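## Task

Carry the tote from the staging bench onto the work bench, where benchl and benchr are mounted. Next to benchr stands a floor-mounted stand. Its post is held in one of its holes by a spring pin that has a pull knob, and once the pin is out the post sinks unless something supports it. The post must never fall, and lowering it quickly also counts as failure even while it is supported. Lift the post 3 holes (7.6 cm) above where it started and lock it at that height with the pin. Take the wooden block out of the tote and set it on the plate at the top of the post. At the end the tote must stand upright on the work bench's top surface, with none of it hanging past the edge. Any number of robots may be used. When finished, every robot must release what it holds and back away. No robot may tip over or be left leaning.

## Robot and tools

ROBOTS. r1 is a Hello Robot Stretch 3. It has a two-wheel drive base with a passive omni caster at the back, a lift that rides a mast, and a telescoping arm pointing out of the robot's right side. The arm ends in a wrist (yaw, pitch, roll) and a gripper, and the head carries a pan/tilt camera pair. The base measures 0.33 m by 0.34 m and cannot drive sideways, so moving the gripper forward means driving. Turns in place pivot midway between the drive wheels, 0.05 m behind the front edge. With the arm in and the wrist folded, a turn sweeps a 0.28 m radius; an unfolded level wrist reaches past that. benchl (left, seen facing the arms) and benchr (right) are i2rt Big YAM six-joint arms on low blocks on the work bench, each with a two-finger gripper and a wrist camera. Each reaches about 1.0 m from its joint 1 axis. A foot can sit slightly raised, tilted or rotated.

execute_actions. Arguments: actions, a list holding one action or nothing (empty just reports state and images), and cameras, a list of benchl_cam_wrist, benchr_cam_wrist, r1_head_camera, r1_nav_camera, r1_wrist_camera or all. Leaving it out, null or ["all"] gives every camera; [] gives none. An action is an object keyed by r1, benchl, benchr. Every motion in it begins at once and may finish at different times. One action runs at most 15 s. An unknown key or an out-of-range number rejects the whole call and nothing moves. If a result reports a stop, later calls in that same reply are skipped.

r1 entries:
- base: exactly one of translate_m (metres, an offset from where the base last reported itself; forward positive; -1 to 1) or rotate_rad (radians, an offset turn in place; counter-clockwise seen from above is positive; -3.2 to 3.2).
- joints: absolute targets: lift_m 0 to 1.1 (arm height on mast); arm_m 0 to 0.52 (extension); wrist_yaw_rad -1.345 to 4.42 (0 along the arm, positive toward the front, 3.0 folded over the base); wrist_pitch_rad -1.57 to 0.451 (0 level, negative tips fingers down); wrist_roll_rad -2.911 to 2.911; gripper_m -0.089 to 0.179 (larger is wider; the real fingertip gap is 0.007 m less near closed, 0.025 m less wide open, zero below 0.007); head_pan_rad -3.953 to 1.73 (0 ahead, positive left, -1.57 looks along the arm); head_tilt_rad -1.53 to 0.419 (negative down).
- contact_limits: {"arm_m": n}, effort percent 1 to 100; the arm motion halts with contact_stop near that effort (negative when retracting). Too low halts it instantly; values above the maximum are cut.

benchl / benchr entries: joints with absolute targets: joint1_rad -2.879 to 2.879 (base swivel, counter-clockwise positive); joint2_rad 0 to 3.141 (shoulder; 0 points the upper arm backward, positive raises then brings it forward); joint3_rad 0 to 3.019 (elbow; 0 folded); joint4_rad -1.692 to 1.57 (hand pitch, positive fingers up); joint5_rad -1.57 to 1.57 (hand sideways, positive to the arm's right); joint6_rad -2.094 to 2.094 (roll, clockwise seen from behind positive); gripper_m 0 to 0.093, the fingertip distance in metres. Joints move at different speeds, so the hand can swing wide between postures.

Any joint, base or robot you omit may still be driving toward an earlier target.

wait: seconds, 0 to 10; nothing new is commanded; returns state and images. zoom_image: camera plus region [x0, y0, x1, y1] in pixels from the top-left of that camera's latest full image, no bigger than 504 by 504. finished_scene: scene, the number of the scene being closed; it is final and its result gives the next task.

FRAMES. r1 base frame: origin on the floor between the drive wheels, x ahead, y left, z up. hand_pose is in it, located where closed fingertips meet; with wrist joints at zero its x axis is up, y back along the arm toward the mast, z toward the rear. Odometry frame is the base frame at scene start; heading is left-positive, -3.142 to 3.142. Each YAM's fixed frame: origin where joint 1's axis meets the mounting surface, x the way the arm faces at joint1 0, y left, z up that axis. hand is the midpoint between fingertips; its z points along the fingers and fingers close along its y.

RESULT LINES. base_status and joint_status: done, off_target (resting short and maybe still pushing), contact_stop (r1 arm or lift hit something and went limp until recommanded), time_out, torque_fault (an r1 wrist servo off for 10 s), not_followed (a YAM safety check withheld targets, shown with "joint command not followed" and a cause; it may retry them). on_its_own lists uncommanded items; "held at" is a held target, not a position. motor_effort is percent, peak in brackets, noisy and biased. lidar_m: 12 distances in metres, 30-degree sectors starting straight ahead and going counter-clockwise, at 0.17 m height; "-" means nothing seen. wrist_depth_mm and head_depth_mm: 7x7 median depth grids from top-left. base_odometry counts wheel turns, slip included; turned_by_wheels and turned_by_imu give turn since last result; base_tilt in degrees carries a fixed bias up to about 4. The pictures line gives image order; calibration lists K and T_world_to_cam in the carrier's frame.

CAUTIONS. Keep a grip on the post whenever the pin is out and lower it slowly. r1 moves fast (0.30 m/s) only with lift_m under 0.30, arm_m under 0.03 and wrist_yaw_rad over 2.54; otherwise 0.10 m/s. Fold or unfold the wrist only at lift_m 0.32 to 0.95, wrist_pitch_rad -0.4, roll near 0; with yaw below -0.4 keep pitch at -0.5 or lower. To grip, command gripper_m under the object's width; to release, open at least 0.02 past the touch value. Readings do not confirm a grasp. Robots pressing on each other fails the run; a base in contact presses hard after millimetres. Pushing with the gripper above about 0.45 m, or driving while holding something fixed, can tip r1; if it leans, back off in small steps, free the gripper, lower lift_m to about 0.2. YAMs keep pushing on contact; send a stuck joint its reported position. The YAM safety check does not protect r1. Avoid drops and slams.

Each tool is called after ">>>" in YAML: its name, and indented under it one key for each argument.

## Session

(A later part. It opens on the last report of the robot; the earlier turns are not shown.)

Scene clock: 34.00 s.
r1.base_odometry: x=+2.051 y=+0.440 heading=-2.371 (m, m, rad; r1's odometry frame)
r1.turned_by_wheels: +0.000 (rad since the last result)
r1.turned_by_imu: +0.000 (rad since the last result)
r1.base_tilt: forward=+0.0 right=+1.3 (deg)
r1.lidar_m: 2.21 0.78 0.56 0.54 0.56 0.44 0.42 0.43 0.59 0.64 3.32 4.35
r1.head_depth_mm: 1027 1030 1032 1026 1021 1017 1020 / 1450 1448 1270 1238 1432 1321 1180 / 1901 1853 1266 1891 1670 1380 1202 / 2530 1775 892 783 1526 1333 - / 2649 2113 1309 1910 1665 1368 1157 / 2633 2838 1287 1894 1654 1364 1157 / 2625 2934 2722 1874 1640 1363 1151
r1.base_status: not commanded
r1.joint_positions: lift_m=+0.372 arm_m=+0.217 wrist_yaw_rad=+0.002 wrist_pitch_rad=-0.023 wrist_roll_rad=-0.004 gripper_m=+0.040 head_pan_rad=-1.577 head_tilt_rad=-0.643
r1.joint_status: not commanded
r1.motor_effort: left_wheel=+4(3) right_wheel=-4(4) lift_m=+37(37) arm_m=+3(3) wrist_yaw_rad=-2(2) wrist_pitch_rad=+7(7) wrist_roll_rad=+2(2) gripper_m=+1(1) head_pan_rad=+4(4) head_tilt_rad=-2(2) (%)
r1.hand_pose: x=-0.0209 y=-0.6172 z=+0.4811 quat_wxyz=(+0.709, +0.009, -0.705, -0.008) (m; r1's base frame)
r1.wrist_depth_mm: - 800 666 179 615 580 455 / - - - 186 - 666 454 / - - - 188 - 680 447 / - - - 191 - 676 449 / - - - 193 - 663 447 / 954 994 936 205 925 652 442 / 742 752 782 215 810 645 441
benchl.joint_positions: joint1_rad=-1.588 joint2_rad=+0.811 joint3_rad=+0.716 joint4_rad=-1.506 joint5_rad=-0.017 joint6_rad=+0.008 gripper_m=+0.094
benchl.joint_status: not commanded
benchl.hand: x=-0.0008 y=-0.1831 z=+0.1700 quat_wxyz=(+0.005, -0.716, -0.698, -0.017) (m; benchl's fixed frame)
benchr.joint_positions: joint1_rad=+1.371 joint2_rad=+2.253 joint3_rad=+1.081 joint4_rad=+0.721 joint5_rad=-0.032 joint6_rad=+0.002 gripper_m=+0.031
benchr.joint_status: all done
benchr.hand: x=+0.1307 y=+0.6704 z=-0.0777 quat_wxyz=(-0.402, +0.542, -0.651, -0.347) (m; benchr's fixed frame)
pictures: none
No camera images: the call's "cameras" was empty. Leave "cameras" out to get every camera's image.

Top of play −0.0777; goal ≈ −0.0015.

>>> execute_actions:
  actions:
    - {"r1":{"joints":{"gripper_m":-0.089}},"benchr":{"joints":{"joint1_rad":1.39,"joint5_rad":-0.03,"joint2_rad":2.233,"joint3_rad":1.093,"joint4_rad":0.721}}}
  cameras: []

>>> execute_actions:
  actions:
    - {"r1":{"joints":{"arm_m":0.2}}}
  cameras: []

>>> execute_actions:
  actions:
    - {"benchr":{"joints":{"joint2_rad":2.105,"joint3_rad":1.08,"joint4_rad":0.665}}}
  cameras: []

>>> execute_actions:
  actions:
    - {"r1":{"joints":{"gripper_m":0.04}}}
  cameras: ["r1_wrist_camera"]

Scene clock: 36.57 s.
r1.base_odometry: x=+2.051 y=+0.440 heading=-2.371 (m, m, rad; r1's odometry frame)
r1.turned_by_wheels: +0.000 (rad since the last result)
r1.turned_by_imu: +0.000 (rad since the last result)
r1.base_tilt: forward=-0.1 right=+1.3 (deg)
r1.lidar_m: 2.21 0.78 0.57 0.54 0.56 0.44 0.42 0.43 0.59 0.64 3.34 4.37
r1.head_depth_mm: 1028 1026 1029 1023 1022 1021 1017 / 1445 1444 1272 1244 1436 1317 1175 / 1910 1834 1263 1891 1676 1373 1202 / 2524 1768 884 784 1529 1339 - / 2636 2095 1296 1902 1654 1371 1164 / 2648 2856 1290 1874 1654 1364 1154 / 2624 2929 2725 1878 1641 1361 1151
r1.base_status: not commanded
r1.joint_positions: lift_m=+0.372 arm_m=+0.217 wrist_yaw_rad=+0.003 wrist_pitch_rad=-0.020 wrist_roll_rad=-0.004 gripper_m=-0.087 head_pan_rad=-1.577 head_tilt_rad=-0.643
r1.joint_status: all done
r1.motor_effort: left_wheel=+4(4) right_wheel=-5(6) lift_m=+37(37) arm_m=-1(3) wrist_yaw_rad=-3(3) wrist_pitch_rad=+6(7) wrist_roll_rad=+2(2) gripper_m=-40(99) head_pan_rad=+4(5) head_tilt_rad=-3(3) (%)
r1.hand_pose: x=-0.0208 y=-0.6178 z=+0.4820 quat_wxyz=(+0.709, +0.008, -0.705, -0.006) (m; r1's base frame)
r1.wrist_depth_mm: - 787 646 179 594 578 452 / - - - 185 - 681 452 / - - - 190 - 661 449 / - - - 189 - 664 447 / - - - 164 - 656 448 / 973 986 952 204 929 653 439 / 759 766 793 216 807 657 444
benchl.joint_positions: joint1_rad=-1.588 joint2_rad=+0.811 joint3_rad=+0.716 joint4_rad=-1.506 joint5_rad=-0.017 joint6_rad=+0.008 gripper_m=+0.094
benchl.joint_status: not commanded
benchl.hand: x=-0.0008 y=-0.1831 z=+0.1700 quat_wxyz=(+0.005, -0.716, -0.698, -0.017) (m; benchl's fixed frame)
benchr.joint_positions: joint1_rad=+1.371 joint2_rad=+2.256 joint3_rad=+1.081 joint4_rad=+0.724 joint5_rad=-0.036 joint6_rad=-0.001 gripper_m=+0.031
benchr.joint_status: all done
benchr.hand: x=+0.1299 y=+0.6703 z=-0.0787 quat_wxyz=(-0.402, +0.544, -0.649, -0.348) (m; benchr's fixed frame)
pictures: none
No camera images: the call's "cameras" was empty. Leave "cameras" out to get every camera's image.

Scene clock: 37.53 s.
r1.base_odometry: x=+2.051 y=+0.440 heading=-2.371 (m, m, rad; r1's odometry frame)
r1.turned_by_wheels: +0.000 (rad since the last result)
r1.turned_by_imu: +0.000 (rad since the last result)
r1.base_tilt: forward=-0.1 right=+1.4 (deg)
r1.lidar_m: 2.21 0.78 0.57 0.54 0.56 0.44 0.42 0.43 0.59 0.64 3.34 4.37
r1.head_depth_mm: 1034 1033 1027 1023 1021 1016 1015 / 1447 1441 1266 1242 1431 1324 1178 / 1905 1851 1271 1891 1677 1377 1193 / 2566 1777 890 787 1537 1342 - / 2652 2115 1301 1891 1679 1373 1165 / 2646 2827 1291 1884 1643 1361 1157 / 2620 2965 2709 1866 1642 1360 1154
r1.base_status: not commanded
r1.joint_positions: lift_m=+0.372 arm_m=+0.200 wrist_yaw_rad=+0.004 wrist_pitch_rad=-0.015 wrist_roll_rad=-0.004 gripper_m=-0.084 head_pan_rad=-1.577 head_tilt_rad=-0.643
r1.joint_status: all done
r1.motor_effort: left_wheel=+4(5) right_wheel=-5(6) lift_m=+37(37) arm_m=-4(11) wrist_yaw_rad=-4(4) wrist_pitch_rad=+5(6) wrist_roll_rad=+2(2) gripper_m=-37(41) head_pan_rad=+5(4) head_tilt_rad=-2(2) (%)
r1.hand_pose: x=-0.0205 y=-0.6013 z=+0.4833 quat_wxyz=(+0.709, +0.007, -0.705, -0.004) (m; r1's base frame)
r1.wrist_depth_mm: - 747 619 194 584 566 441 / - - - 202 - 677 455 / - - - 206 - 659 445 / - - - 208 - 658 448 / - - - - - 655 449 / 982 - 970 223 956 653 448 / 760 777 791 235 799 649 439
benchl.joint_positions: joint1_rad=-1.588 joint2_rad=+0.811 joint3_rad=+0.716 joint4_rad=-1.506 joint5_rad=-0.017 joint6_rad=+0.008 gripper_m=+0.094
benchl.joint_status: not commanded
benchl.hand: x=-0.0008 y=-0.1831 z=+0.1700 quat_wxyz=(+0.005, -0.716, -0.698, -0.017) (m; benchl's fixed frame)
benchr.joint_positions: joint1_rad=+1.371 joint2_rad=+2.256 joint3_rad=+1.080 joint4_rad=+0.725 joint5_rad=-0.036 joint6_rad=-0.001 gripper_m=+0.031
benchr.joint_status: not commanded
benchr.hand: x=+0.1298 y=+0.6700 z=-0.0789 quat_wxyz=(-0.402, +0.544, -0.649, -0.348) (m; benchr's fixed frame)
pictures: none
No camera images: the call's "cameras" was empty. Leave "cameras" out to get every camera's image.

Scene clock: 38.37 s.
r1.base_odometry: x=+2.051 y=+0.440 heading=-2.371 (m, m, rad; r1's odometry frame)
r1.turned_by_wheels: +0.000 (rad since the last result)
r1.turned_by_imu: +0.000 (rad since the last result)
r1.base_tilt: forward=+0.0 right=+1.3 (deg)
r1.lidar_m: 2.21 0.78 0.57 0.54 0.56 0.44 0.42 0.43 0.58 0.64 3.32 4.36
r1.head_depth_mm: 1031 1029 1029 1021 1024 1021 1019 / 1452 1441 1272 1246 1432 1323 1177 / 1920 1837 1265 1893 1686 1375 1198 / 2545 1781 875 800 1533 1344 - / 2654 2094 1303 1902 1669 1369 1160 / 2656 2862 1290 1890 1650 1351 1150 / 2617 2909 2704 1874 1656 1362 1154
r1.base_status: not commanded
r1.joint_positions: lift_m=+0.372 arm_m=+0.200 wrist_yaw_rad=+0.004 wrist_pitch_rad=-0.014 wrist_roll_rad=-0.004 gripper_m=-0.077 head_pan_rad=-1.577 head_tilt_rad=-0.643
r1.joint_status: not commanded
r1.on_its_own: gripper_m is held at -0.079, not at your -0.089, by its stall guard, which is still easing
r1.motor_effort: left_wheel=+4(4) right_wheel=-4(5) lift_m=+37(37) arm_m=-3(4) wrist_yaw_rad=-3(3) wrist_pitch_rad=+4(5) wrist_roll_rad=+2(2) gripper_m=-22(36) head_pan_rad=+5(4) head_tilt_rad=-2(2) (%)
r1.hand_pose: x=-0.0205 y=-0.6012 z=+0.4834 quat_wxyz=(+0.709, +0.007, -0.705, -0.004) (m; r1's base frame)
r1.wrist_depth_mm: - 754 640 195 581 560 437 / - - - 201 - 670 458 / - - - 206 - 675 453 / - - - 207 - 659 447 / - - - - - 660 442 / 990 - 964 224 975 643 448 / 764 796 785 235 811 646 440
benchl.joint_positions: joint1_rad=-1.588 joint2_rad=+0.811 joint3_rad=+0.716 joint4_rad=-1.506 joint5_rad=-0.017 joint6_rad=+0.008 gripper_m=+0.094
benchl.joint_status: not commanded
benchl.hand: x=-0.0008 y=-0.1831 z=+0.1700 quat_wxyz=(+0.005, -0.716, -0.698, -0.017) (m; benchl's fixed frame)
benchr.joint_positions: joint1_rad=+1.371 joint2_rad=+2.189 joint3_rad=+1.064 joint4_rad=+0.676 joint5_rad=-0.036 joint6_rad=-0.002 gripper_m=+0.031
benchr.joint_status: all done
benchr.hand: x=+0.1299 y=+0.6705 z=-0.0519 quat_wxyz=(-0.402, +0.544, -0.649, -0.348) (m; benchr's fixed frame)
pictures: none
No camera images: the call's "cameras" was empty. Leave "cameras" out to get every camera's image.

Scene clock: 40.03 s.
r1.base_odometry: x=+2.051 y=+0.440 heading=-2.371 (m, m, rad; r1's odometry frame)
r1.turned_by_wheels: +0.000 (rad since the last result)
r1.turned_by_imu: +0.000 (rad since the last result)
r1.base_tilt: forward=-0.1 right=+1.3 (deg)
r1.lidar_m: 2.21 0.78 0.57 0.54 0.56 0.43 0.42 0.43 0.59 0.64 3.33 4.33
r1.head_depth_mm: 1031 1028 1033 1026 1024 1021 1014 / 1450 1441 1270 1237 1425 1318 1173 / 1902 1848 1268 1890 1679 1389 1193 / 2562 1790 874 799 1531 1305 - / 2638 2106 1301 1908 1660 1369 1168 / 2627 2837 1291 1873 1655 1363 1163 / 2622 2918 2675 1883 1637 1359 1151
r1.base_status: not commanded
r1.joint_positions: lift_m=+0.372 arm_m=+0.200 wrist_yaw_rad=+0.003 wrist_pitch_rad=-0.015 wrist_roll_rad=-0.004 gripper_m=+0.040 head_pan_rad=-1.577 head_tilt_rad=-0.643
r1.joint_status: all done
r1.motor_effort: left_wheel=+4(4) right_wheel=-4(4) lift_m=+37(37) arm_m=-3(3) wrist_yaw_rad=-3(3) wrist_pitch_rad=+5(5) wrist_roll_rad=+2(2) gripper_m=+0(79) head_pan_rad=+4(4) head_tilt_rad=-2(2) (%)
r1.hand_pose: x=-0.0206 y=-0.6012 z=+0.4832 quat_wxyz=(+0.709, +0.007, -0.705, -0.004) (m; r1's base frame)
r1.wrist_depth_mm: - 752 628 196 588 550 447 / - - - 201 - 682 452 / - - - 208 - 664 450 / - - - 207 - 665 446 / - - - 211 - 656 448 / 965 - 973 223 939 665 446 / 788 772 794 233 811 643 439
benchl.joint_positions: joint1_rad=-1.588 joint2_rad=+0.811 joint3_rad=+0.716 joint4_rad=-1.506 joint5_rad=-0.017 joint6_rad=+0.008 gripper_m=+0.094
benchl.joint_status: not commanded
benchl.hand: x=-0.0008 y=-0.1831 z=+0.1700 quat_wxyz=(+0.005, -0.716, -0.698, -0.017) (m; benchl's fixed frame)
benchr.joint_positions: joint1_rad=+1.371 joint2_rad=+2.189 joint3_rad=+1.064 joint4_rad=+0.676 joint5_rad=-0.036 joint6_rad=-0.002 gripper_m=+0.031
benchr.joint_status: not commanded
benchr.hand: x=+0.1299 y=+0.6705 z=-0.0519 quat_wxyz=(-0.402, +0.544, -0.649, -0.348) (m; benchr's fixed frame)
pictures: r1_wrist_camera
camera_calibration (this result's frames):
r1_wrist_camera: T_world_to_cam=[[-0.998835, 0.0121821, 0.0467029, -0.0387477], [-0.0430818, 0.211225, -0.976488, 0.628342], [-0.0217605, -0.977362, -0.210454, -0.320394], [0, 0, 0, 1]] pos_world=[-0.0186044, -0.44539, 0.547949]
Images, in order (width x height): r1_wrist_camera 644x364.

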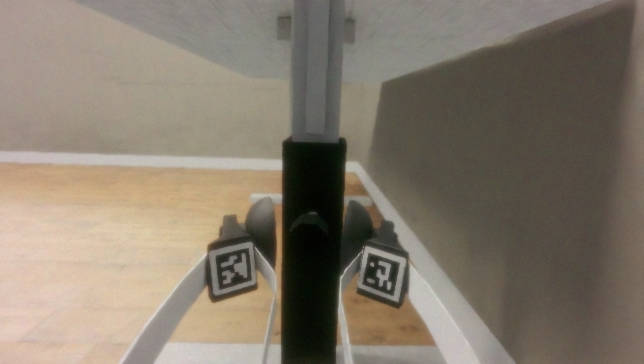

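>>> execute_actions:
  actions:
    - {"r1":{"joints":{"arm_m":0.217}},"benchr":{"joints":{"joint2_rad":2.169,"joint3_rad":1.076,"joint4_rad":0.676}}}
  cameras: []

>>> execute_actions:
  actions:
    - {"r1":{"joints":{"gripper_m":-0.089}}}
  cameras: []

>>> execute_actions:
  actions:
    - {"r1":{"joints":{"arm_m":0.2}}}
  cameras: []

>>> execute_actions:
  actions:
    - {"benchr":{"joints":{"joint2_rad":2.04,"joint3_rad":1.062,"joint4_rad":0.615}}}
  cameras: []

>>> execute_actions:
  actions:
    - {"r1":{"joints":{"gripper_m":0.04}}}
  cameras: []

Scene clock: 41.87 s.
r1.base_odometry: x=+2.051 y=+0.440 heading=-2.371 (m, m, rad; r1's odometry frame)
r1.turned_by_wheels: +0.000 (rad since the last result)
r1.turned_by_imu: +0.000 (rad since the last result)
r1.base_tilt: forward=+0.0 right=+1.3 (deg)
r1.lidar_m: 2.21 0.78 0.56 0.54 0.56 0.44 0.42 0.43 0.59 0.64 3.30 4.37
r1.head_depth_mm: 1033 1031 1027 1028 1021 1024 1015 / 1453 1442 1272 1242 1432 1317 1186 / 1903 1833 1262 1900 1668 1384 1194 / 2524 1769 879 801 1533 1321 - / 2642 2106 1305 1888 1650 1365 1166 / 2635 2828 1291 1893 1640 1368 1159 / 2620 2905 2725 1877 1642 1360 1156
r1.base_status: not commanded
r1.joint_positions: lift_m=+0.372 arm_m=+0.217 wrist_yaw_rad=+0.003 wrist_pitch_rad=-0.015 wrist_roll_rad=-0.004 gripper_m=+0.040 head_pan_rad=-1.577 head_tilt_rad=-0.643
r1.joint_status: all done
r1.motor_effort: left_wheel=+4(4) right_wheel=-3(3) lift_m=+37(37) arm_m=+3(3) wrist_yaw_rad=-3(3) wrist_pitch_rad=+5(5) wrist_roll_rad=+2(2) gripper_m=+1(0) head_pan_rad=+4(5) head_tilt_rad=-3(2) (%)
r1.hand_pose: x=-0.0206 y=-0.6175 z=+0.4832 quat_wxyz=(+0.709, +0.007, -0.705, -0.004) (m; r1's base frame)
r1.wrist_depth_mm: - 761 640 179 591 565 445 / - - - 186 - 680 450 / - - - 191 - 664 448 / - - - 189 - 655 451 / - - - 193 - 667 445 / 978 - 930 206 956 642 443 / 746 789 792 214 809 643 439
benchl.joint_positions: joint1_rad=-1.588 joint2_rad=+0.811 joint3_rad=+0.716 joint4_rad=-1.506 joint5_rad=-0.017 joint6_rad=+0.008 gripper_m=+0.094
benchl.joint_status: not commanded
benchl.hand: x=-0.0008 y=-0.1831 z=+0.1700 quat_wxyz=(+0.005, -0.716, -0.698, -0.017) (m; benchl's fixed frame)
benchr.joint_positions: joint1_rad=+1.371 joint2_rad=+2.192 joint3_rad=+1.064 joint4_rad=+0.679 joint5_rad=-0.036 joint6_rad=-0.002 gripper_m=+0.031
benchr.joint_status: all done
benchr.hand: x=+0.1299 y=+0.6702 z=-0.0533 quat_wxyz=(-0.402, +0.544, -0.649, -0.348) (m; benchr's fixed frame)
pictures: none
No camera images: the call's "cameras" was empty. Leave "cameras" out to get every camera's image.

Scene clock: 43.63 s.
r1.base_odometry: x=+2.051 y=+0.440 heading=-2.371 (m, m, rad; r1's odometry frame)
r1.turned_by_wheels: +0.000 (rad since the last result)
r1.turned_by_imu: +0.000 (rad since the last result)
r1.base_tilt: forward=+0.0 right=+1.3 (deg)
r1.lidar_m: 2.21 0.78 0.57 0.54 0.56 0.44 0.42 0.43 0.58 0.64 3.32 4.38
r1.head_depth_mm: 1034 1030 1026 1022 1022 1023 1018 / 1448 1443 1268 1235 1437 1320 1178 / 1918 1829 1260 1908 1683 1382 1197 / 2547 1765 876 801 1537 1343 - / 2641 2106 1307 1894 1663 1362 1164 / 2641 2828 1291 1872 1654 1363 1160 / 2635 2917 2727 1877 1653 1354 1151
r1.base_status: not commanded
r1.joint_positions: lift_m=+0.372 arm_m=+0.217 wrist_yaw_rad=+0.003 wrist_pitch_rad=-0.011 wrist_roll_rad=-0.004 gripper_m=-0.087 head_pan_rad=-1.577 head_tilt_rad=-0.643
r1.joint_status: all done
r1.motor_effort: left_wheel=+4(4) right_wheel=-4(4) lift_m=+37(37) arm_m=-1(3) wrist_yaw_rad=-3(3) wrist_pitch_rad=+4(5) wrist_roll_rad=+2(1) gripper_m=-40(99) head_pan_rad=+4(4) head_tilt_rad=-2(3) (%)
r1.hand_pose: x=-0.0206 y=-0.6180 z=+0.4842 quat_wxyz=(+0.709, +0.005, -0.705, -0.003) (m; r1's base frame)
r1.wrist_depth_mm: - 718 628 179 575 553 439 / - - - 185 - 674 456 / - - - 190 - 654 450 / - - - 190 - 653 445 / - - - 181 - 658 448 / 998 999 962 204 961 661 446 / 774 772 795 214 805 639 446
benchl.joint_positions: joint1_rad=-1.588 joint2_rad=+0.811 joint3_rad=+0.716 joint4_rad=-1.506 joint5_rad=-0.017 joint6_rad=+0.008 gripper_m=+0.094
benchl.joint_status: not commanded
benchl.hand: x=-0.0008 y=-0.1831 z=+0.1700 quat_wxyz=(+0.005, -0.716, -0.698, -0.017) (m; benchl's fixed frame)
benchr.joint_positions: joint1_rad=+1.371 joint2_rad=+2.192 joint3_rad=+1.064 joint4_rad=+0.679 joint5_rad=-0.036 joint6_rad=-0.002 gripper_m=+0.031
benchr.joint_status: not commanded
benchr.hand: x=+0.1299 y=+0.6702 z=-0.0533 quat_wxyz=(-0.402, +0.544, -0.649, -0.348) (m; benchr's fixed frame)
pictures: none
No camera images: the call's "cameras" was empty. Leave "cameras" out to get every camera's image.

Scene clock: 44.60 s.
r1.base_odometry: x=+2.051 y=+0.440 heading=-2.371 (m, m, rad; r1's odometry frame)
r1.turned_by_wheels: +0.000 (rad since the last result)
r1.turned_by_imu: +0.000 (rad since the last result)
r1.base_tilt: forward=-0.1 right=+1.3 (deg)
r1.lidar_m: 2.21 0.78 0.57 0.54 0.56 0.43 0.42 0.43 0.59 0.64 3.33 4.37
r1.head_depth_mm: 1031 1029 1028 1023 1023 1019 1013 / 1445 1443 1269 1235 1431 1316 1178 / 1906 1839 1261 1891 1672 1383 1200 / 2546 1768 878 800 1530 1344 - / 2645 2100 1305 1899 1663 1377 1164 / 2638 2875 1297 1881 1651 1352 1161 / 2620 2914 2747 1877 1645 1353 1156
r1.base_status: not commanded
r1.joint_positions: lift_m=+0.372 arm_m=+0.200 wrist_yaw_rad=+0.004 wrist_pitch_rad=-0.005 wrist_roll_rad=-0.004 gripper_m=-0.084 head_pan_rad=-1.577 head_tilt_rad=-0.643
r1.joint_status: all done
r1.motor_effort: left_wheel=+4(5) right_wheel=-5(6) lift_m=+37(37) arm_m=-4(12) wrist_yaw_rad=-3(3) wrist_pitch_rad=+2(4) wrist_roll_rad=+2(1) gripper_m=-35(40) head_pan_rad=+4(5) head_tilt_rad=-2(3) (%)
r1.hand_pose: x=-0.0205 y=-0.6015 z=+0.4857 quat_wxyz=(+0.709, +0.004, -0.705, -0.001) (m; r1's base frame)
r1.wrist_depth_mm: - 624 599 195 557 539 435 / - - - 202 - 667 456 / - - - 208 - 677 449 / - - - 207 - 664 444 / - - - - - 666 446 / 968 - 985 223 968 655 442 / 769 793 799 234 817 649 449
benchl.joint_positions: joint1_rad=-1.588 joint2_rad=+0.811 joint3_rad=+0.716 joint4_rad=-1.506 joint5_rad=-0.017 joint6_rad=+0.008 gripper_m=+0.094
benchl.joint_status: not commanded
benchl.hand: x=-0.0008 y=-0.1831 z=+0.1700 quat_wxyz=(+0.005, -0.716, -0.698, -0.017) (m; benchl's fixed frame)
benchr.joint_positions: joint1_rad=+1.371 joint2_rad=+2.192 joint3_rad=+1.064 joint4_rad=+0.679 joint5_rad=-0.036 joint6_rad=-0.002 gripper_m=+0.031
benchr.joint_status: not commanded
benchr.hand: x=+0.1299 y=+0.6702 z=-0.0533 quat_wxyz=(-0.402, +0.544, -0.649, -0.348) (m; benchr's fixed frame)
pictures: none
No camera images: the call's "cameras" was empty. Leave "cameras" out to get every camera's image.

Scene clock: 45.47 s.
r1.base_odometry: x=+2.051 y=+0.440 heading=-2.371 (m, m, rad; r1's odometry frame)
r1.turned_by_wheels: +0.000 (rad since the last result)
r1.turned_by_imu: +0.000 (rad since the last result)
r1.base_tilt: forward=-0.1 right=+1.3 (deg)
r1.lidar_m: 2.21 0.78 0.56 0.54 0.56 0.44 0.42 0.43 0.59 0.64 3.33 4.37
r1.head_depth_mm: 1035 1030 1033 1025 1022 1019 1015 / 1451 1447 1266 1239 1428 1318 1176 / 977 1845 1264 1903 1678 1376 1199 / 2579 1764 782 792 1528 1349 - / 2637 2110 1297 1899 1656 1369 1161 / 2653 2850 1286 1877 1664 1367 1160 / 2642 2927 2720 1876 1646 1348 1151
r1.base_status: not commanded
r1.joint_positions: lift_m=+0.372 arm_m=+0.200 wrist_yaw_rad=+0.003 wrist_pitch_rad=-0.005 wrist_roll_rad=-0.004 gripper_m=-0.077 head_pan_rad=-1.577 head_tilt_rad=-0.643
r1.joint_status: not commanded
r1.on_its_own: gripper_m is held at -0.079, not at your -0.089, by its stall guard, which is still easing
r1.motor_effort: left_wheel=+4(4) right_wheel=-4(4) lift_m=+37(37) arm_m=-3(4) wrist_yaw_rad=-3(3) wrist_pitch_rad=+2(2) wrist_roll_rad=+1(2) gripper_m=-29(36) head_pan_rad=+4(4) head_tilt_rad=-3(2) (%)
r1.hand_pose: x=-0.0206 y=-0.6014 z=+0.4857 quat_wxyz=(+0.709, +0.003, -0.705, -0.001) (m; r1's base frame)
r1.wrist_depth_mm: - 625 600 195 554 536 436 / - - - 202 - 673 458 / - - - 208 - 662 453 / - - - 207 - 664 445 / - - - - - 661 448 / 985 - - 222 976 659 441 / 780 783 782 233 815 650 441
benchl.joint_positions: joint1_rad=-1.588 joint2_rad=+0.811 joint3_rad=+0.716 joint4_rad=-1.506 joint5_rad=-0.017 joint6_rad=+0.008 gripper_m=+0.094
benchl.joint_status: not commanded
benchl.hand: x=-0.0008 y=-0.1831 z=+0.1700 quat_wxyz=(+0.005, -0.716, -0.698, -0.017) (m; benchl's fixed frame)
benchr.joint_positions: joint1_rad=+1.371 joint2_rad=+2.127 joint3_rad=+1.052 joint4_rad=+0.626 joint5_rad=-0.036 joint6_rad=-0.001 gripper_m=+0.031
benchr.joint_status: all done
benchr.hand: x=+0.1299 y=+0.6701 z=-0.0268 quat_wxyz=(-0.402, +0.544, -0.649, -0.348) (m; benchr's fixed frame)
pictures: none
No camera images: the call's "cameras" was empty. Leave "cameras" out to get every camera's image.

Scene clock: 47.13 s.
r1.base_odometry: x=+2.051 y=+0.440 heading=-2.371 (m, m, rad; r1's odometry frame)
r1.turned_by_wheels: +0.000 (rad since the last result)
r1.turned_by_imu: +0.000 (rad since the last result)
r1.base_tilt: forward=+0.0 right=+1.3 (deg)
r1.lidar_m: 2.21 0.78 0.57 0.54 0.56 0.44 0.42 0.43 0.58 0.64 3.33 4.38
r1.head_depth_mm: 1031 1028 1027 1026 1024 1020 1016 / 1451 1439 1278 1242 1430 1318 1178 / 979 1826 1272 1891 1694 1382 1196 / 2577 1770 781 787 1528 1312 - / 2681 2101 1309 1887 1668 1370 1162 / 2649 2813 1291 1890 1649 1354 1159 / 2630 2920 2722 1889 1644 1355 1148
r1.base_status: not commanded
r1.joint_positions: lift_m=+0.372 arm_m=+0.200 wrist_yaw_rad=+0.003 wrist_pitch_rad=-0.015 wrist_roll_rad=-0.004 gripper_m=+0.040 head_pan_rad=-1.577 head_tilt_rad=-0.643
r1.joint_status: all done
r1.motor_effort: left_wheel=+4(4) right_wheel=-4(4) lift_m=+37(36) arm_m=-4(3) wrist_yaw_rad=-2(3) wrist_pitch_rad=+5(5) wrist_roll_rad=+2(2) gripper_m=+0(80) head_pan_rad=+5(4) head_tilt_rad=-2(1) (%)
r1.hand_pose: x=-0.0206 y=-0.6012 z=+0.4832 quat_wxyz=(+0.709, +0.007, -0.705, -0.004) (m; r1's base frame)
r1.wrist_depth_mm: - 748 642 196 576 557 448 / - - - 203 - 667 452 / - - - 209 - 658 444 / - - - 206 - 661 447 / - - - 209 - 653 449 / 992 - 929 222 933 658 442 / 768 777 806 234 797 650 438
benchl.joint_positions: joint1_rad=-1.588 joint2_rad=+0.811 joint3_rad=+0.716 joint4_rad=-1.506 joint5_rad=-0.017 joint6_rad=+0.008 gripper_m=+0.094
benchl.joint_status: not commanded
benchl.hand: x=-0.0008 y=-0.1831 z=+0.1700 quat_wxyz=(+0.005, -0.716, -0.698, -0.017) (m; benchl's fixed frame)
benchr.joint_positions: joint1_rad=+1.371 joint2_rad=+2.127 joint3_rad=+1.052 joint4_rad=+0.626 joint5_rad=-0.036 joint6_rad=-0.001 gripper_m=+0.031
benchr.joint_status: not commanded
benchr.hand: x=+0.1299 y=+0.6701 z=-0.0268 quat_wxyz=(-0.402, +0.544, -0.649, -0.348) (m; benchr's fixed frame)
pictures: none
No camera images: the call's "cameras" was empty. Leave "cameras" out to get every camera's image.

>>> execute_actions:
  actions:
    - {"r1":{"joints":{"arm_m":0.217,"lift_m":0.369}},"benchr":{"joints":{"joint2_rad":2.107,"joint3_rad":1.064,"joint4_rad":0.626}}}
  cameras: []

>>> execute_actions:
  actions:
    - {"r1":{"joints":{"gripper_m":-0.089}}}
  cameras: []

>>> execute_actions:
  actions:
    - {"r1":{"joints":{"arm_m":0.2}}}
  cameras: []

>>> execute_actions:
  actions:
    - {"benchr":{"joints":{"joint2_rad":1.978,"joint3_rad":1.05,"joint4_rad":0.565}}}
  cameras: []

>>> execute_actions:
  actions:
    - {"r1":{"joints":{"gripper_m":0.04}}}
  cameras: ["r1_wrist_camera"]

>>> execute_actions:
  actions:
    - {"r1":{"joints":{"arm_m":0.005,"wrist_pitch_rad":-0.4}},"benchr":{"joints":{"joint2_rad":2.1,"joint3_rad":1.043,"joint4_rad":0.577}}}
  cameras: []

>>> execute_actions:
  actions:
    - {"r1":{"joints":{"wrist_yaw_rad":3.0}}}
  cameras: []

>>> execute_actions:
  actions:
    - {"r1":{"joints":{"lift_m":0.27},"base":{"translate_m":0.6}}}
  cameras: []

Scene clock: 51.70 s.
r1.base_odometry: x=+2.051 y=+0.440 heading=-2.371 (m, m, rad; r1's odometry frame)
r1.turned_by_wheels: +0.000 (rad since the last result)
r1.turned_by_imu: +0.000 (rad since the last result)
r1.base_tilt: forward=-0.1 right=+1.3 (deg)
r1.lidar_m: 2.21 0.78 0.57 0.54 0.56 0.44 0.42 0.43 0.59 0.64 3.33 4.39
r1.head_depth_mm: 1030 1030 1029 1020 1025 1023 1016 / 1455 1444 1270 1236 1430 1322 1174 / 980 1848 1262 1910 1676 1378 1204 / 2587 1780 781 792 1538 1324 - / 2654 2112 1298 1888 1664 1365 1163 / 2596 2850 1292 1883 1657 1354 1159 / 2614 2937 2687 1867 1643 1355 1149
r1.base_status: not commanded
r1.joint_positions: lift_m=+0.370 arm_m=+0.217 wrist_yaw_rad=+0.003 wrist_pitch_rad=-0.016 wrist_roll_rad=-0.004 gripper_m=+0.040 head_pan_rad=-1.577 head_tilt_rad=-0.643
r1.joint_status: all done
r1.motor_effort: left_wheel=+4(4) right_wheel=-4(4) lift_m=+13(36) arm_m=+3(2) wrist_yaw_rad=-3(3) wrist_pitch_rad=+5(5) wrist_roll_rad=+2(2) gripper_m=+1(0) head_pan_rad=+4(4) head_tilt_rad=-2(2) (%)
r1.hand_pose: x=-0.0206 y=-0.6175 z=+0.4803 quat_wxyz=(+0.709, +0.007, -0.705, -0.005) (m; r1's base frame)
r1.wrist_depth_mm: - 760 651 180 596 571 453 / - - - 186 - 682 452 / - - - 188 - 674 449 / - - - 190 - 665 452 / - - - 193 - 660 449 / 975 992 929 205 935 660 442 / 767 777 768 214 795 659 437
benchl.joint_positions: joint1_rad=-1.588 joint2_rad=+0.811 joint3_rad=+0.716 joint4_rad=-1.506 joint5_rad=-0.017 joint6_rad=+0.008 gripper_m=+0.094
benchl.joint_status: not commanded
benchl.hand: x=-0.0008 y=-0.1831 z=+0.1700 quat_wxyz=(+0.005, -0.716, -0.698, -0.017) (m; benchl's fixed frame)
benchr.joint_positions: joint1_rad=+1.371 joint2_rad=+2.131 joint3_rad=+1.052 joint4_rad=+0.629 joint5_rad=-0.036 joint6_rad=-0.001 gripper_m=+0.031
benchr.joint_status: all done
benchr.hand: x=+0.1298 y=+0.6698 z=-0.0284 quat_wxyz=(-0.402, +0.544, -0.649, -0.348) (m; benchr's fixed frame)
pictures: none
No camera images: the call's "cameras" was empty. Leave "cameras" out to get every camera's image.

Scene clock: 53.47 s.
r1.base_odometry: x=+2.051 y=+0.440 heading=-2.371 (m, m, rad; r1's odometry frame)
r1.turned_by_wheels: +0.000 (rad since the last result)
r1.turned_by_imu: +0.000 (rad since the last result)
r1.base_tilt: forward=+0.0 right=+1.4 (deg)
r1.lidar_m: 2.21 0.78 0.56 0.54 0.56 0.44 0.42 0.43 0.59 0.64 3.32 4.36
r1.head_depth_mm: 1028 1031 1026 1027 1025 1024 1016 / 1449 1451 1273 1240 1426 1317 1170 / 976 1851 1267 1882 1677 1382 1195 / 2587 1763 783 792 1528 1345 - / 2654 2090 1304 1895 1667 1366 1163 / 2631 2851 1295 1890 1657 1358 1155 / 2608 2936 2727 1877 1641 1357 1148
r1.base_status: not commanded
r1.joint_positions: lift_m=+0.370 arm_m=+0.217 wrist_yaw_rad=+0.003 wrist_pitch_rad=-0.014 wrist_roll_rad=-0.004 gripper_m=-0.087 head_pan_rad=-1.577 head_tilt_rad=-0.643
r1.joint_status: all done
r1.motor_effort: left_wheel=+4(4) right_wheel=-5(5) lift_m=+14(14) arm_m=-1(3) wrist_yaw_rad=-3(3) wrist_pitch_rad=+4(5) wrist_roll_rad=+1(2) gripper_m=-40(99) head_pan_rad=+4(4) head_tilt_rad=-2(2) (%)
r1.hand_pose: x=-0.0206 y=-0.6180 z=+0.4807 quat_wxyz=(+0.709, +0.006, -0.705, -0.004) (m; r1's base frame)
r1.wrist_depth_mm: - 781 642 179 590 566 456 / - - - 186 - 669 454 / - - - 189 - 668 452 / - - - 190 - 652 448 / - - - 161 - 655 445 / 989 996 973 204 958 646 443 / 756 773 769 214 813 648 444
benchl.joint_positions: joint1_rad=-1.588 joint2_rad=+0.811 joint3_rad=+0.716 joint4_rad=-1.506 joint5_rad=-0.017 joint6_rad=+0.008 gripper_m=+0.094
benchl.joint_status: not commanded
benchl.hand: x=-0.0008 y=-0.1831 z=+0.1700 quat_wxyz=(+0.005, -0.716, -0.698, -0.017) (m; benchl's fixed frame)
benchr.joint_positions: joint1_rad=+1.371 joint2_rad=+2.131 joint3_rad=+1.052 joint4_rad=+0.629 joint5_rad=-0.036 joint6_rad=-0.001 gripper_m=+0.031
benchr.joint_status: not commanded
benchr.hand: x=+0.1298 y=+0.6699 z=-0.0283 quat_wxyz=(-0.402, +0.544, -0.649, -0.348) (m; benchr's fixed frame)
pictures: none
No camera images: the call's "cameras" was empty. Leave "cameras" out to get every camera's image.

Scene clock: 54.43 s.
r1.base_odometry: x=+2.051 y=+0.440 heading=-2.371 (m, m, rad; r1's odometry frame)
r1.turned_by_wheels: +0.000 (rad since the last result)
r1.turned_by_imu: +0.000 (rad since the last result)
r1.base_tilt: forward=-0.1 right=+1.3 (deg)
r1.lidar_m: 2.21 0.78 0.56 0.54 0.56 0.44 0.42 0.43 0.59 0.64 3.33 4.37
r1.head_depth_mm: 1031 1031 1029 1021 1023 1020 1017 / 1441 1445 1279 1236 1438 1326 1175 / 976 1836 1261 1887 1681 1379 1198 / 2582 1769 780 792 1531 1343 - / 2646 2116 1302 1887 1664 1363 1163 / 2641 2847 1293 1882 1654 1360 1155 / 2627 2918 2704 1880 1648 1351 1154
r1.base_status: not commanded
r1.joint_positions: lift_m=+0.370 arm_m=+0.200 wrist_yaw_rad=+0.004 wrist_pitch_rad=-0.010 wrist_roll_rad=-0.004 gripper_m=-0.084 head_pan_rad=-1.577 head_tilt_rad=-0.643
r1.joint_status: all done
r1.motor_effort: left_wheel=+4(5) right_wheel=-5(6) lift_m=+14(14) arm_m=-4(11) wrist_yaw_rad=-3(4) wrist_pitch_rad=+3(4) wrist_roll_rad=+1(1) gripper_m=-37(41) head_pan_rad=+4(5) head_tilt_rad=-2(3) (%)
r1.hand_pose: x=-0.0204 y=-0.6014 z=+0.4816 quat_wxyz=(+0.709, +0.005, -0.705, -0.003) (m; r1's base frame)
r1.wrist_depth_mm: - 745 625 194 579 574 446 / - - - 202 - 671 457 / - - - 206 - 658 459 / - - - 206 - 669 447 / - - - - - 657 440 / - 994 986 223 969 654 446 / 762 775 790 233 819 656 440
benchl.joint_positions: joint1_rad=-1.588 joint2_rad=+0.811 joint3_rad=+0.716 joint4_rad=-1.506 joint5_rad=-0.017 joint6_rad=+0.008 gripper_m=+0.094
benchl.joint_status: not commanded
benchl.hand: x=-0.0008 y=-0.1831 z=+0.1700 quat_wxyz=(+0.005, -0.716, -0.698, -0.017) (m; benchl's fixed frame)
benchr.joint_positions: joint1_rad=+1.371 joint2_rad=+2.131 joint3_rad=+1.052 joint4_rad=+0.629 joint5_rad=-0.036 joint6_rad=-0.001 gripper_m=+0.031
benchr.joint_status: not commanded
benchr.hand: x=+0.1298 y=+0.6699 z=-0.0283 quat_wxyz=(-0.402, +0.544, -0.649, -0.348) (m; benchr's fixed frame)
pictures: none
No camera images: the call's "cameras" was empty. Leave "cameras" out to get every camera's image.

Scene clock: 55.33 s.
r1.base_odometry: x=+2.051 y=+0.440 heading=-2.371 (m, m, rad; r1's odometry frame)
r1.turned_by_wheels: +0.000 (rad since the last result)
r1.turned_by_imu: +0.000 (rad since the last result)
r1.base_tilt: forward=-0.1 right=+1.3 (deg)
r1.lidar_m: 2.21 0.78 0.57 0.54 0.56 0.43 0.42 0.43 0.59 0.64 3.32 4.37
r1.head_depth_mm: 1029 1029 1026 1022 1021 1024 1019 / 1454 1443 1267 1238 1431 1320 1172 / 1024 1835 1255 1891 1688 1377 1206 / 2586 1778 721 804 1524 1342 - / 2652 2115 1228 1884 1660 1372 1159 / 2623 2849 1290 1880 1653 1362 1166 / 2631 2916 2717 1861 1646 1357 1153
r1.base_status: not commanded
r1.joint_positions: lift_m=+0.370 arm_m=+0.200 wrist_yaw_rad=+0.004 wrist_pitch_rad=-0.010 wrist_roll_rad=-0.004 gripper_m=-0.077 head_pan_rad=-1.577 head_tilt_rad=-0.643
r1.joint_status: not commanded
r1.on_its_own: gripper_m is held at -0.079, not at your -0.089, by its stall guard, which is still easing
r1.motor_effort: left_wheel=+4(4) right_wheel=-3(5) lift_m=+14(14) arm_m=-4(5) wrist_yaw_rad=-3(3) wrist_pitch_rad=+3(3) wrist_roll_rad=+2(1) gripper_m=-32(37) head_pan_rad=+4(5) head_tilt_rad=-3(2) (%)
r1.hand_pose: x=-0.0205 y=-0.6013 z=+0.4816 quat_wxyz=(+0.709, +0.005, -0.705, -0.003) (m; r1's base frame)
r1.wrist_depth_mm: - 741 639 196 578 557 449 / - - - 203 - 659 453 / - - - 207 - 658 451 / - - - 207 - 676 449 / - - - - - 654 443 / 993 - - 225 971 651 441 / 777 769 798 234 798 655 441
benchl.joint_positions: joint1_rad=-1.588 joint2_rad=+0.811 joint3_rad=+0.716 joint4_rad=-1.506 joint5_rad=-0.017 joint6_rad=+0.008 gripper_m=+0.094
benchl.joint_status: not commanded
benchl.hand: x=-0.0008 y=-0.1831 z=+0.1700 quat_wxyz=(+0.005, -0.716, -0.698, -0.017) (m; benchl's fixed frame)
benchr.joint_positions: joint1_rad=+1.370 joint2_rad=+2.067 joint3_rad=+1.044 joint4_rad=+0.574 joint5_rad=-0.036 joint6_rad=-0.001 gripper_m=+0.031
benchr.joint_status: all done
benchr.hand: x=+0.1301 y=+0.6699 z=-0.0016 quat_wxyz=(-0.402, +0.544, -0.649, -0.348) (m; benchr's fixed frame)
pictures: none
No camera images: the call's "cameras" was empty. Leave "cameras" out to get every camera's image.

Scene clock: 57.00 s.
r1.base_odometry: x=+2.051 y=+0.440 heading=-2.371 (m, m, rad; r1's odometry frame)
r1.turned_by_wheels: +0.000 (rad since the last result)
r1.turned_by_imu: +0.000 (rad since the last result)
r1.base_tilt: forward=-0.1 right=+1.3 (deg)
r1.lidar_m: 2.21 0.78 0.56 0.54 0.56 0.43 0.42 0.43 0.59 0.64 3.33 4.34
r1.head_depth_mm: 1029 1031 1023 1023 1021 1013 1014 / 1449 1442 1266 1242 1437 1319 1176 / 1026 1838 1262 1888 1685 1382 1203 / 2575 1774 722 803 1534 1311 - / 2688 2108 1238 1897 1665 1366 1163 / 2617 2844 1293 1883 1647 1364 1161 / 2639 2927 2728 1873 1654 1354 1157
r1.base_status: not commanded
r1.joint_positions: lift_m=+0.370 arm_m=+0.200 wrist_yaw_rad=+0.003 wrist_pitch_rad=-0.015 wrist_roll_rad=-0.004 gripper_m=+0.040 head_pan_rad=-1.577 head_tilt_rad=-0.643
r1.joint_status: all done
r1.motor_effort: left_wheel=+4(4) right_wheel=-3(4) lift_m=+14(14) arm_m=-3(3) wrist_yaw_rad=-3(3) wrist_pitch_rad=+5(5) wrist_roll_rad=+2(1) gripper_m=-1(78) head_pan_rad=+4(4) head_tilt_rad=-3(2) (%)
r1.hand_pose: x=-0.0206 y=-0.6012 z=+0.4804 quat_wxyz=(+0.709, +0.007, -0.705, -0.004) (m; r1's base frame)
r1.wrist_depth_mm: - 784 642 195 598 568 453 / - - - 201 - 669 453 / - - - 206 - 675 448 / - - - 208 - 666 449 / - - - 209 - 656 445 / 967 958 916 224 953 646 445 / 764 772 767 232 797 648 440
benchl.joint_positions: joint1_rad=-1.588 joint2_rad=+0.811 joint3_rad=+0.716 joint4_rad=-1.506 joint5_rad=-0.017 joint6_rad=+0.008 gripper_m=+0.094
benchl.joint_status: not commanded
benchl.hand: x=-0.0008 y=-0.1831 z=+0.1700 quat_wxyz=(+0.005, -0.716, -0.698, -0.017) (m; benchl's fixed frame)
benchr.joint_positions: joint1_rad=+1.370 joint2_rad=+2.067 joint3_rad=+1.044 joint4_rad=+0.574 joint5_rad=-0.036 joint6_rad=-0.001 gripper_m=+0.031
benchr.joint_status: not commanded
benchr.hand: x=+0.1301 y=+0.6699 z=-0.0016 quat_wxyz=(-0.402, +0.544, -0.649, -0.348) (m; benchr's fixed frame)
pictures: r1_wrist_camera
camera_calibration (this result's frames):
r1_wrist_camera: T_world_to_cam=[[-0.998852, 0.0121425, 0.0463481, -0.0384589], [-0.0427435, 0.21122, -0.976504, 0.625611], [-0.0216468, -0.977363, -0.210458, -0.320971], [0, 0, 0, 1]] pos_world=[-0.018622, -0.445379, 0.545143]
Images, in order (width x height): r1_wrist_camera 644x364.

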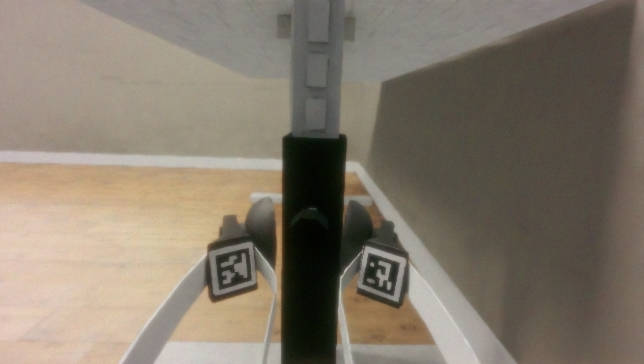

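Scene clock: 59.67 s.
r1.base_odometry: x=+2.051 y=+0.440 heading=-2.371 (m, m, rad; r1's odometry frame)
r1.turned_by_wheels: +0.000 (rad since the last result)
r1.turned_by_imu: +0.000 (rad since the last result)
r1.base_tilt: forward=-0.1 right=+1.3 (deg)
r1.lidar_m: 2.21 0.78 0.57 0.54 0.56 0.44 0.42 0.43 0.58 0.64 3.34 4.35
r1.head_depth_mm: 1033 1029 1028 1025 1026 1018 1016 / 1449 1452 1275 1243 1426 1315 1178 / 1018 1845 1262 1897 1680 1378 1177 / 2577 1778 726 803 1533 1299 1176 / 2637 2108 1232 1886 1669 1369 1163 / 2631 2861 1302 1893 1658 1361 1157 / 2620 2951 2691 1863 1654 1354 1158
r1.base_status: not commanded
r1.joint_positions: lift_m=+0.370 arm_m=+0.005 wrist_yaw_rad=+0.002 wrist_pitch_rad=-0.413 wrist_roll_rad=-0.004 gripper_m=+0.040 head_pan_rad=-1.577 head_tilt_rad=-0.643
r1.joint_status: all done
r1.motor_effort: left_wheel=+4(4) right_wheel=-4(3) lift_m=+14(14) arm_m=-4(6) wrist_yaw_rad=-2(3) wrist_pitch_rad=+4(4) wrist_roll_rad=+1(2) gripper_m=+0(0) head_pan_rad=+4(5) head_tilt_rad=-2(2) (%)
r1.hand_pose: x=-0.0210 y=-0.3753 z=+0.3834 quat_wxyz=(+0.694, +0.146, -0.690, -0.144) (m; r1's base frame)
r1.wrist_depth_mm: - - - - - 678 461 / - - - - - 670 460 / - - - - - 670 451 / 821 837 853 843 892 662 453 / 683 691 730 659 724 634 448 / 568 589 569 574 631 586 450 / 504 507 517 524 526 530 438
benchl.joint_positions: joint1_rad=-1.588 joint2_rad=+0.811 joint3_rad=+0.716 joint4_rad=-1.506 joint5_rad=-0.017 joint6_rad=+0.008 gripper_m=+0.094
benchl.joint_status: not commanded
benchl.hand: x=-0.0008 y=-0.1831 z=+0.1700 quat_wxyz=(+0.005, -0.716, -0.698, -0.017) (m; benchl's fixed frame)
benchr.joint_positions: joint1_rad=+1.370 joint2_rad=+2.079 joint3_rad=+1.044 joint4_rad=+0.585 joint5_rad=-0.036 joint6_rad=-0.001 gripper_m=+0.031
benchr.joint_status: all done
benchr.hand: x=+0.1300 y=+0.6694 z=-0.0070 quat_wxyz=(-0.402, +0.544, -0.649, -0.348) (m; benchr's fixed frame)
pictures: none
No camera images: the call's "cameras" was empty. Leave "cameras" out to get every camera's image.

Scene clock: 62.17 s.
r1.base_odometry: x=+2.051 y=+0.440 heading=-2.371 (m, m, rad; r1's odometry frame)
r1.turned_by_wheels: +0.000 (rad since the last result)
r1.turned_by_imu: +0.000 (rad since the last result)
r1.base_tilt: forward=+0.0 right=+1.3 (deg)
r1.lidar_m: 2.21 0.78 0.56 0.54 0.56 0.43 0.42 0.43 0.59 0.64 3.34 4.38
r1.head_depth_mm: 1027 1030 1027 1025 1025 1022 1018 / 1446 1443 1273 1232 1437 1323 1180 / 1023 1846 1264 1883 1679 1385 1176 / 2568 1765 726 803 1526 1298 1166 / 2659 2112 1236 1899 1650 1368 1159 / 2635 2862 1293 1881 1646 1353 1156 / 2607 2899 2731 1878 1636 1347 1149
r1.base_status: not commanded
r1.joint_positions: lift_m=+0.370 arm_m=+0.005 wrist_yaw_rad=+2.996 wrist_pitch_rad=-0.413 wrist_roll_rad=-0.003 gripper_m=+0.040 head_pan_rad=-1.577 head_tilt_rad=-0.643
r1.joint_status: all done
r1.motor_effort: left_wheel=+3(3) right_wheel=-3(4) lift_m=+14(14) arm_m=-3(4) wrist_yaw_rad=+2(4) wrist_pitch_rad=+4(4) wrist_roll_rad=+1(1) gripper_m=+0(1) head_pan_rad=+4(4) head_tilt_rad=-2(2) (%)
r1.hand_pose: x=+0.0113 y=+0.0724 z=+0.3834 quat_wxyz=(+0.195, +0.699, +0.095, +0.681) (m; r1's base frame)
r1.wrist_depth_mm: 490 - 529 551 580 607 636 / 533 - 574 605 628 669 689 / 573 596 638 663 694 751 780 / 608 670 704 754 777 812 880 / 598 689 - 710 733 755 751 / 554 590 - 601 621 619 626 / 498 518 - 539 531 532 532
benchl.joint_positions: joint1_rad=-1.588 joint2_rad=+0.811 joint3_rad=+0.716 joint4_rad=-1.506 joint5_rad=-0.017 joint6_rad=+0.008 gripper_m=+0.094
benchl.joint_status: not commanded
benchl.hand: x=-0.0008 y=-0.1831 z=+0.1700 quat_wxyz=(+0.005, -0.716, -0.698, -0.017) (m; benchl's fixed frame)
benchr.joint_positions: joint1_rad=+1.370 joint2_rad=+2.079 joint3_rad=+1.044 joint4_rad=+0.585 joint5_rad=-0.036 joint6_rad=-0.001 gripper_m=+0.031
benchr.joint_status: not commanded
benchr.hand: x=+0.1300 y=+0.6694 z=-0.0070 quat_wxyz=(-0.402, +0.544, -0.649, -0.348) (m; benchr's fixed frame)
pictures: none
No camera images: the call's "cameras" was empty. Leave "cameras" out to get every camera's image.

Scene clock: 66.50 s.
r1.base_odometry: x=+1.620 y=+0.022 heading=-2.371 (m, m, rad; r1's odometry frame)
r1.turned_by_wheels: +0.000 (rad since the last result)
r1.turned_by_imu: +0.000 (rad since the last result)
r1.base_tilt: forward=-0.1 right=+1.3 (deg)
r1.lidar_m: 2.24 0.79 0.57 0.55 0.57 0.77 1.02 1.06 0.88 2.31 3.30 3.84
r1.head_depth_mm: 2348 1790 1363 1930 1515 1392 1183 / 2624 2245 1344 1930 1706 1388 1177 / 2668 2193 2470 2148 1679 1383 1170 / 2645 2971 2949 2132 1672 1377 1166 / 2648 2938 2912 2115 1667 1369 1167 / 2641 2920 2900 2105 1650 1363 1158 / 2593 2909 2875 2102 1631 1363 1153
r1.base_status: done
r1.joint_positions: lift_m=+0.271 arm_m=+0.005 wrist_yaw_rad=+2.998 wrist_pitch_rad=-0.414 wrist_roll_rad=-0.003 gripper_m=+0.040 head_pan_rad=-1.577 head_tilt_rad=-0.643
r1.joint_status: all done
r1.motor_effort: left_wheel=+3(11) right_wheel=-3(7) lift_m=+14(14) arm_m=-3(3) wrist_yaw_rad=+2(2) wrist_pitch_rad=+5(4) wrist_roll_rad=+2(1) gripper_m=+1(0) head_pan_rad=+4(4) head_tilt_rad=-2(2) (%)
r1.hand_pose: x=+0.0110 y=+0.0723 z=+0.2842 quat_wxyz=(+0.195, +0.699, +0.096, +0.681) (m; r1's base frame)
r1.wrist_depth_mm: 496 - 534 562 580 609 630 / 537 - 576 615 638 667 695 / 579 612 639 679 720 753 773 / 630 647 680 700 724 743 747 / 547 548 - 574 590 586 603 / 475 - - - 494 498 514 / - - - - 422 425 434
benchl.joint_positions: joint1_rad=-1.588 joint2_rad=+0.811 joint3_rad=+0.716 joint4_rad=-1.506 joint5_rad=-0.017 joint6_rad=+0.008 gripper_m=+0.094
benchl.joint_status: not commanded
benchl.hand: x=-0.0008 y=-0.1831 z=+0.1700 quat_wxyz=(+0.005, -0.716, -0.698, -0.017) (m; benchl's fixed frame)
benchr.joint_positions: joint1_rad=+1.370 joint2_rad=+2.079 joint3_rad=+1.044 joint4_rad=+0.585 joint5_rad=-0.036 joint6_rad=-0.001 gripper_m=+0.031
benchr.joint_status: not commanded
benchr.hand: x=+0.1300 y=+0.6694 z=-0.0070 quat_wxyz=(-0.402, +0.544, -0.649, -0.348) (m; benchr's fixed frame)
pictures: none
No camera images: the call's "cameras" was empty. Leave "cameras" out to get every camera's image.


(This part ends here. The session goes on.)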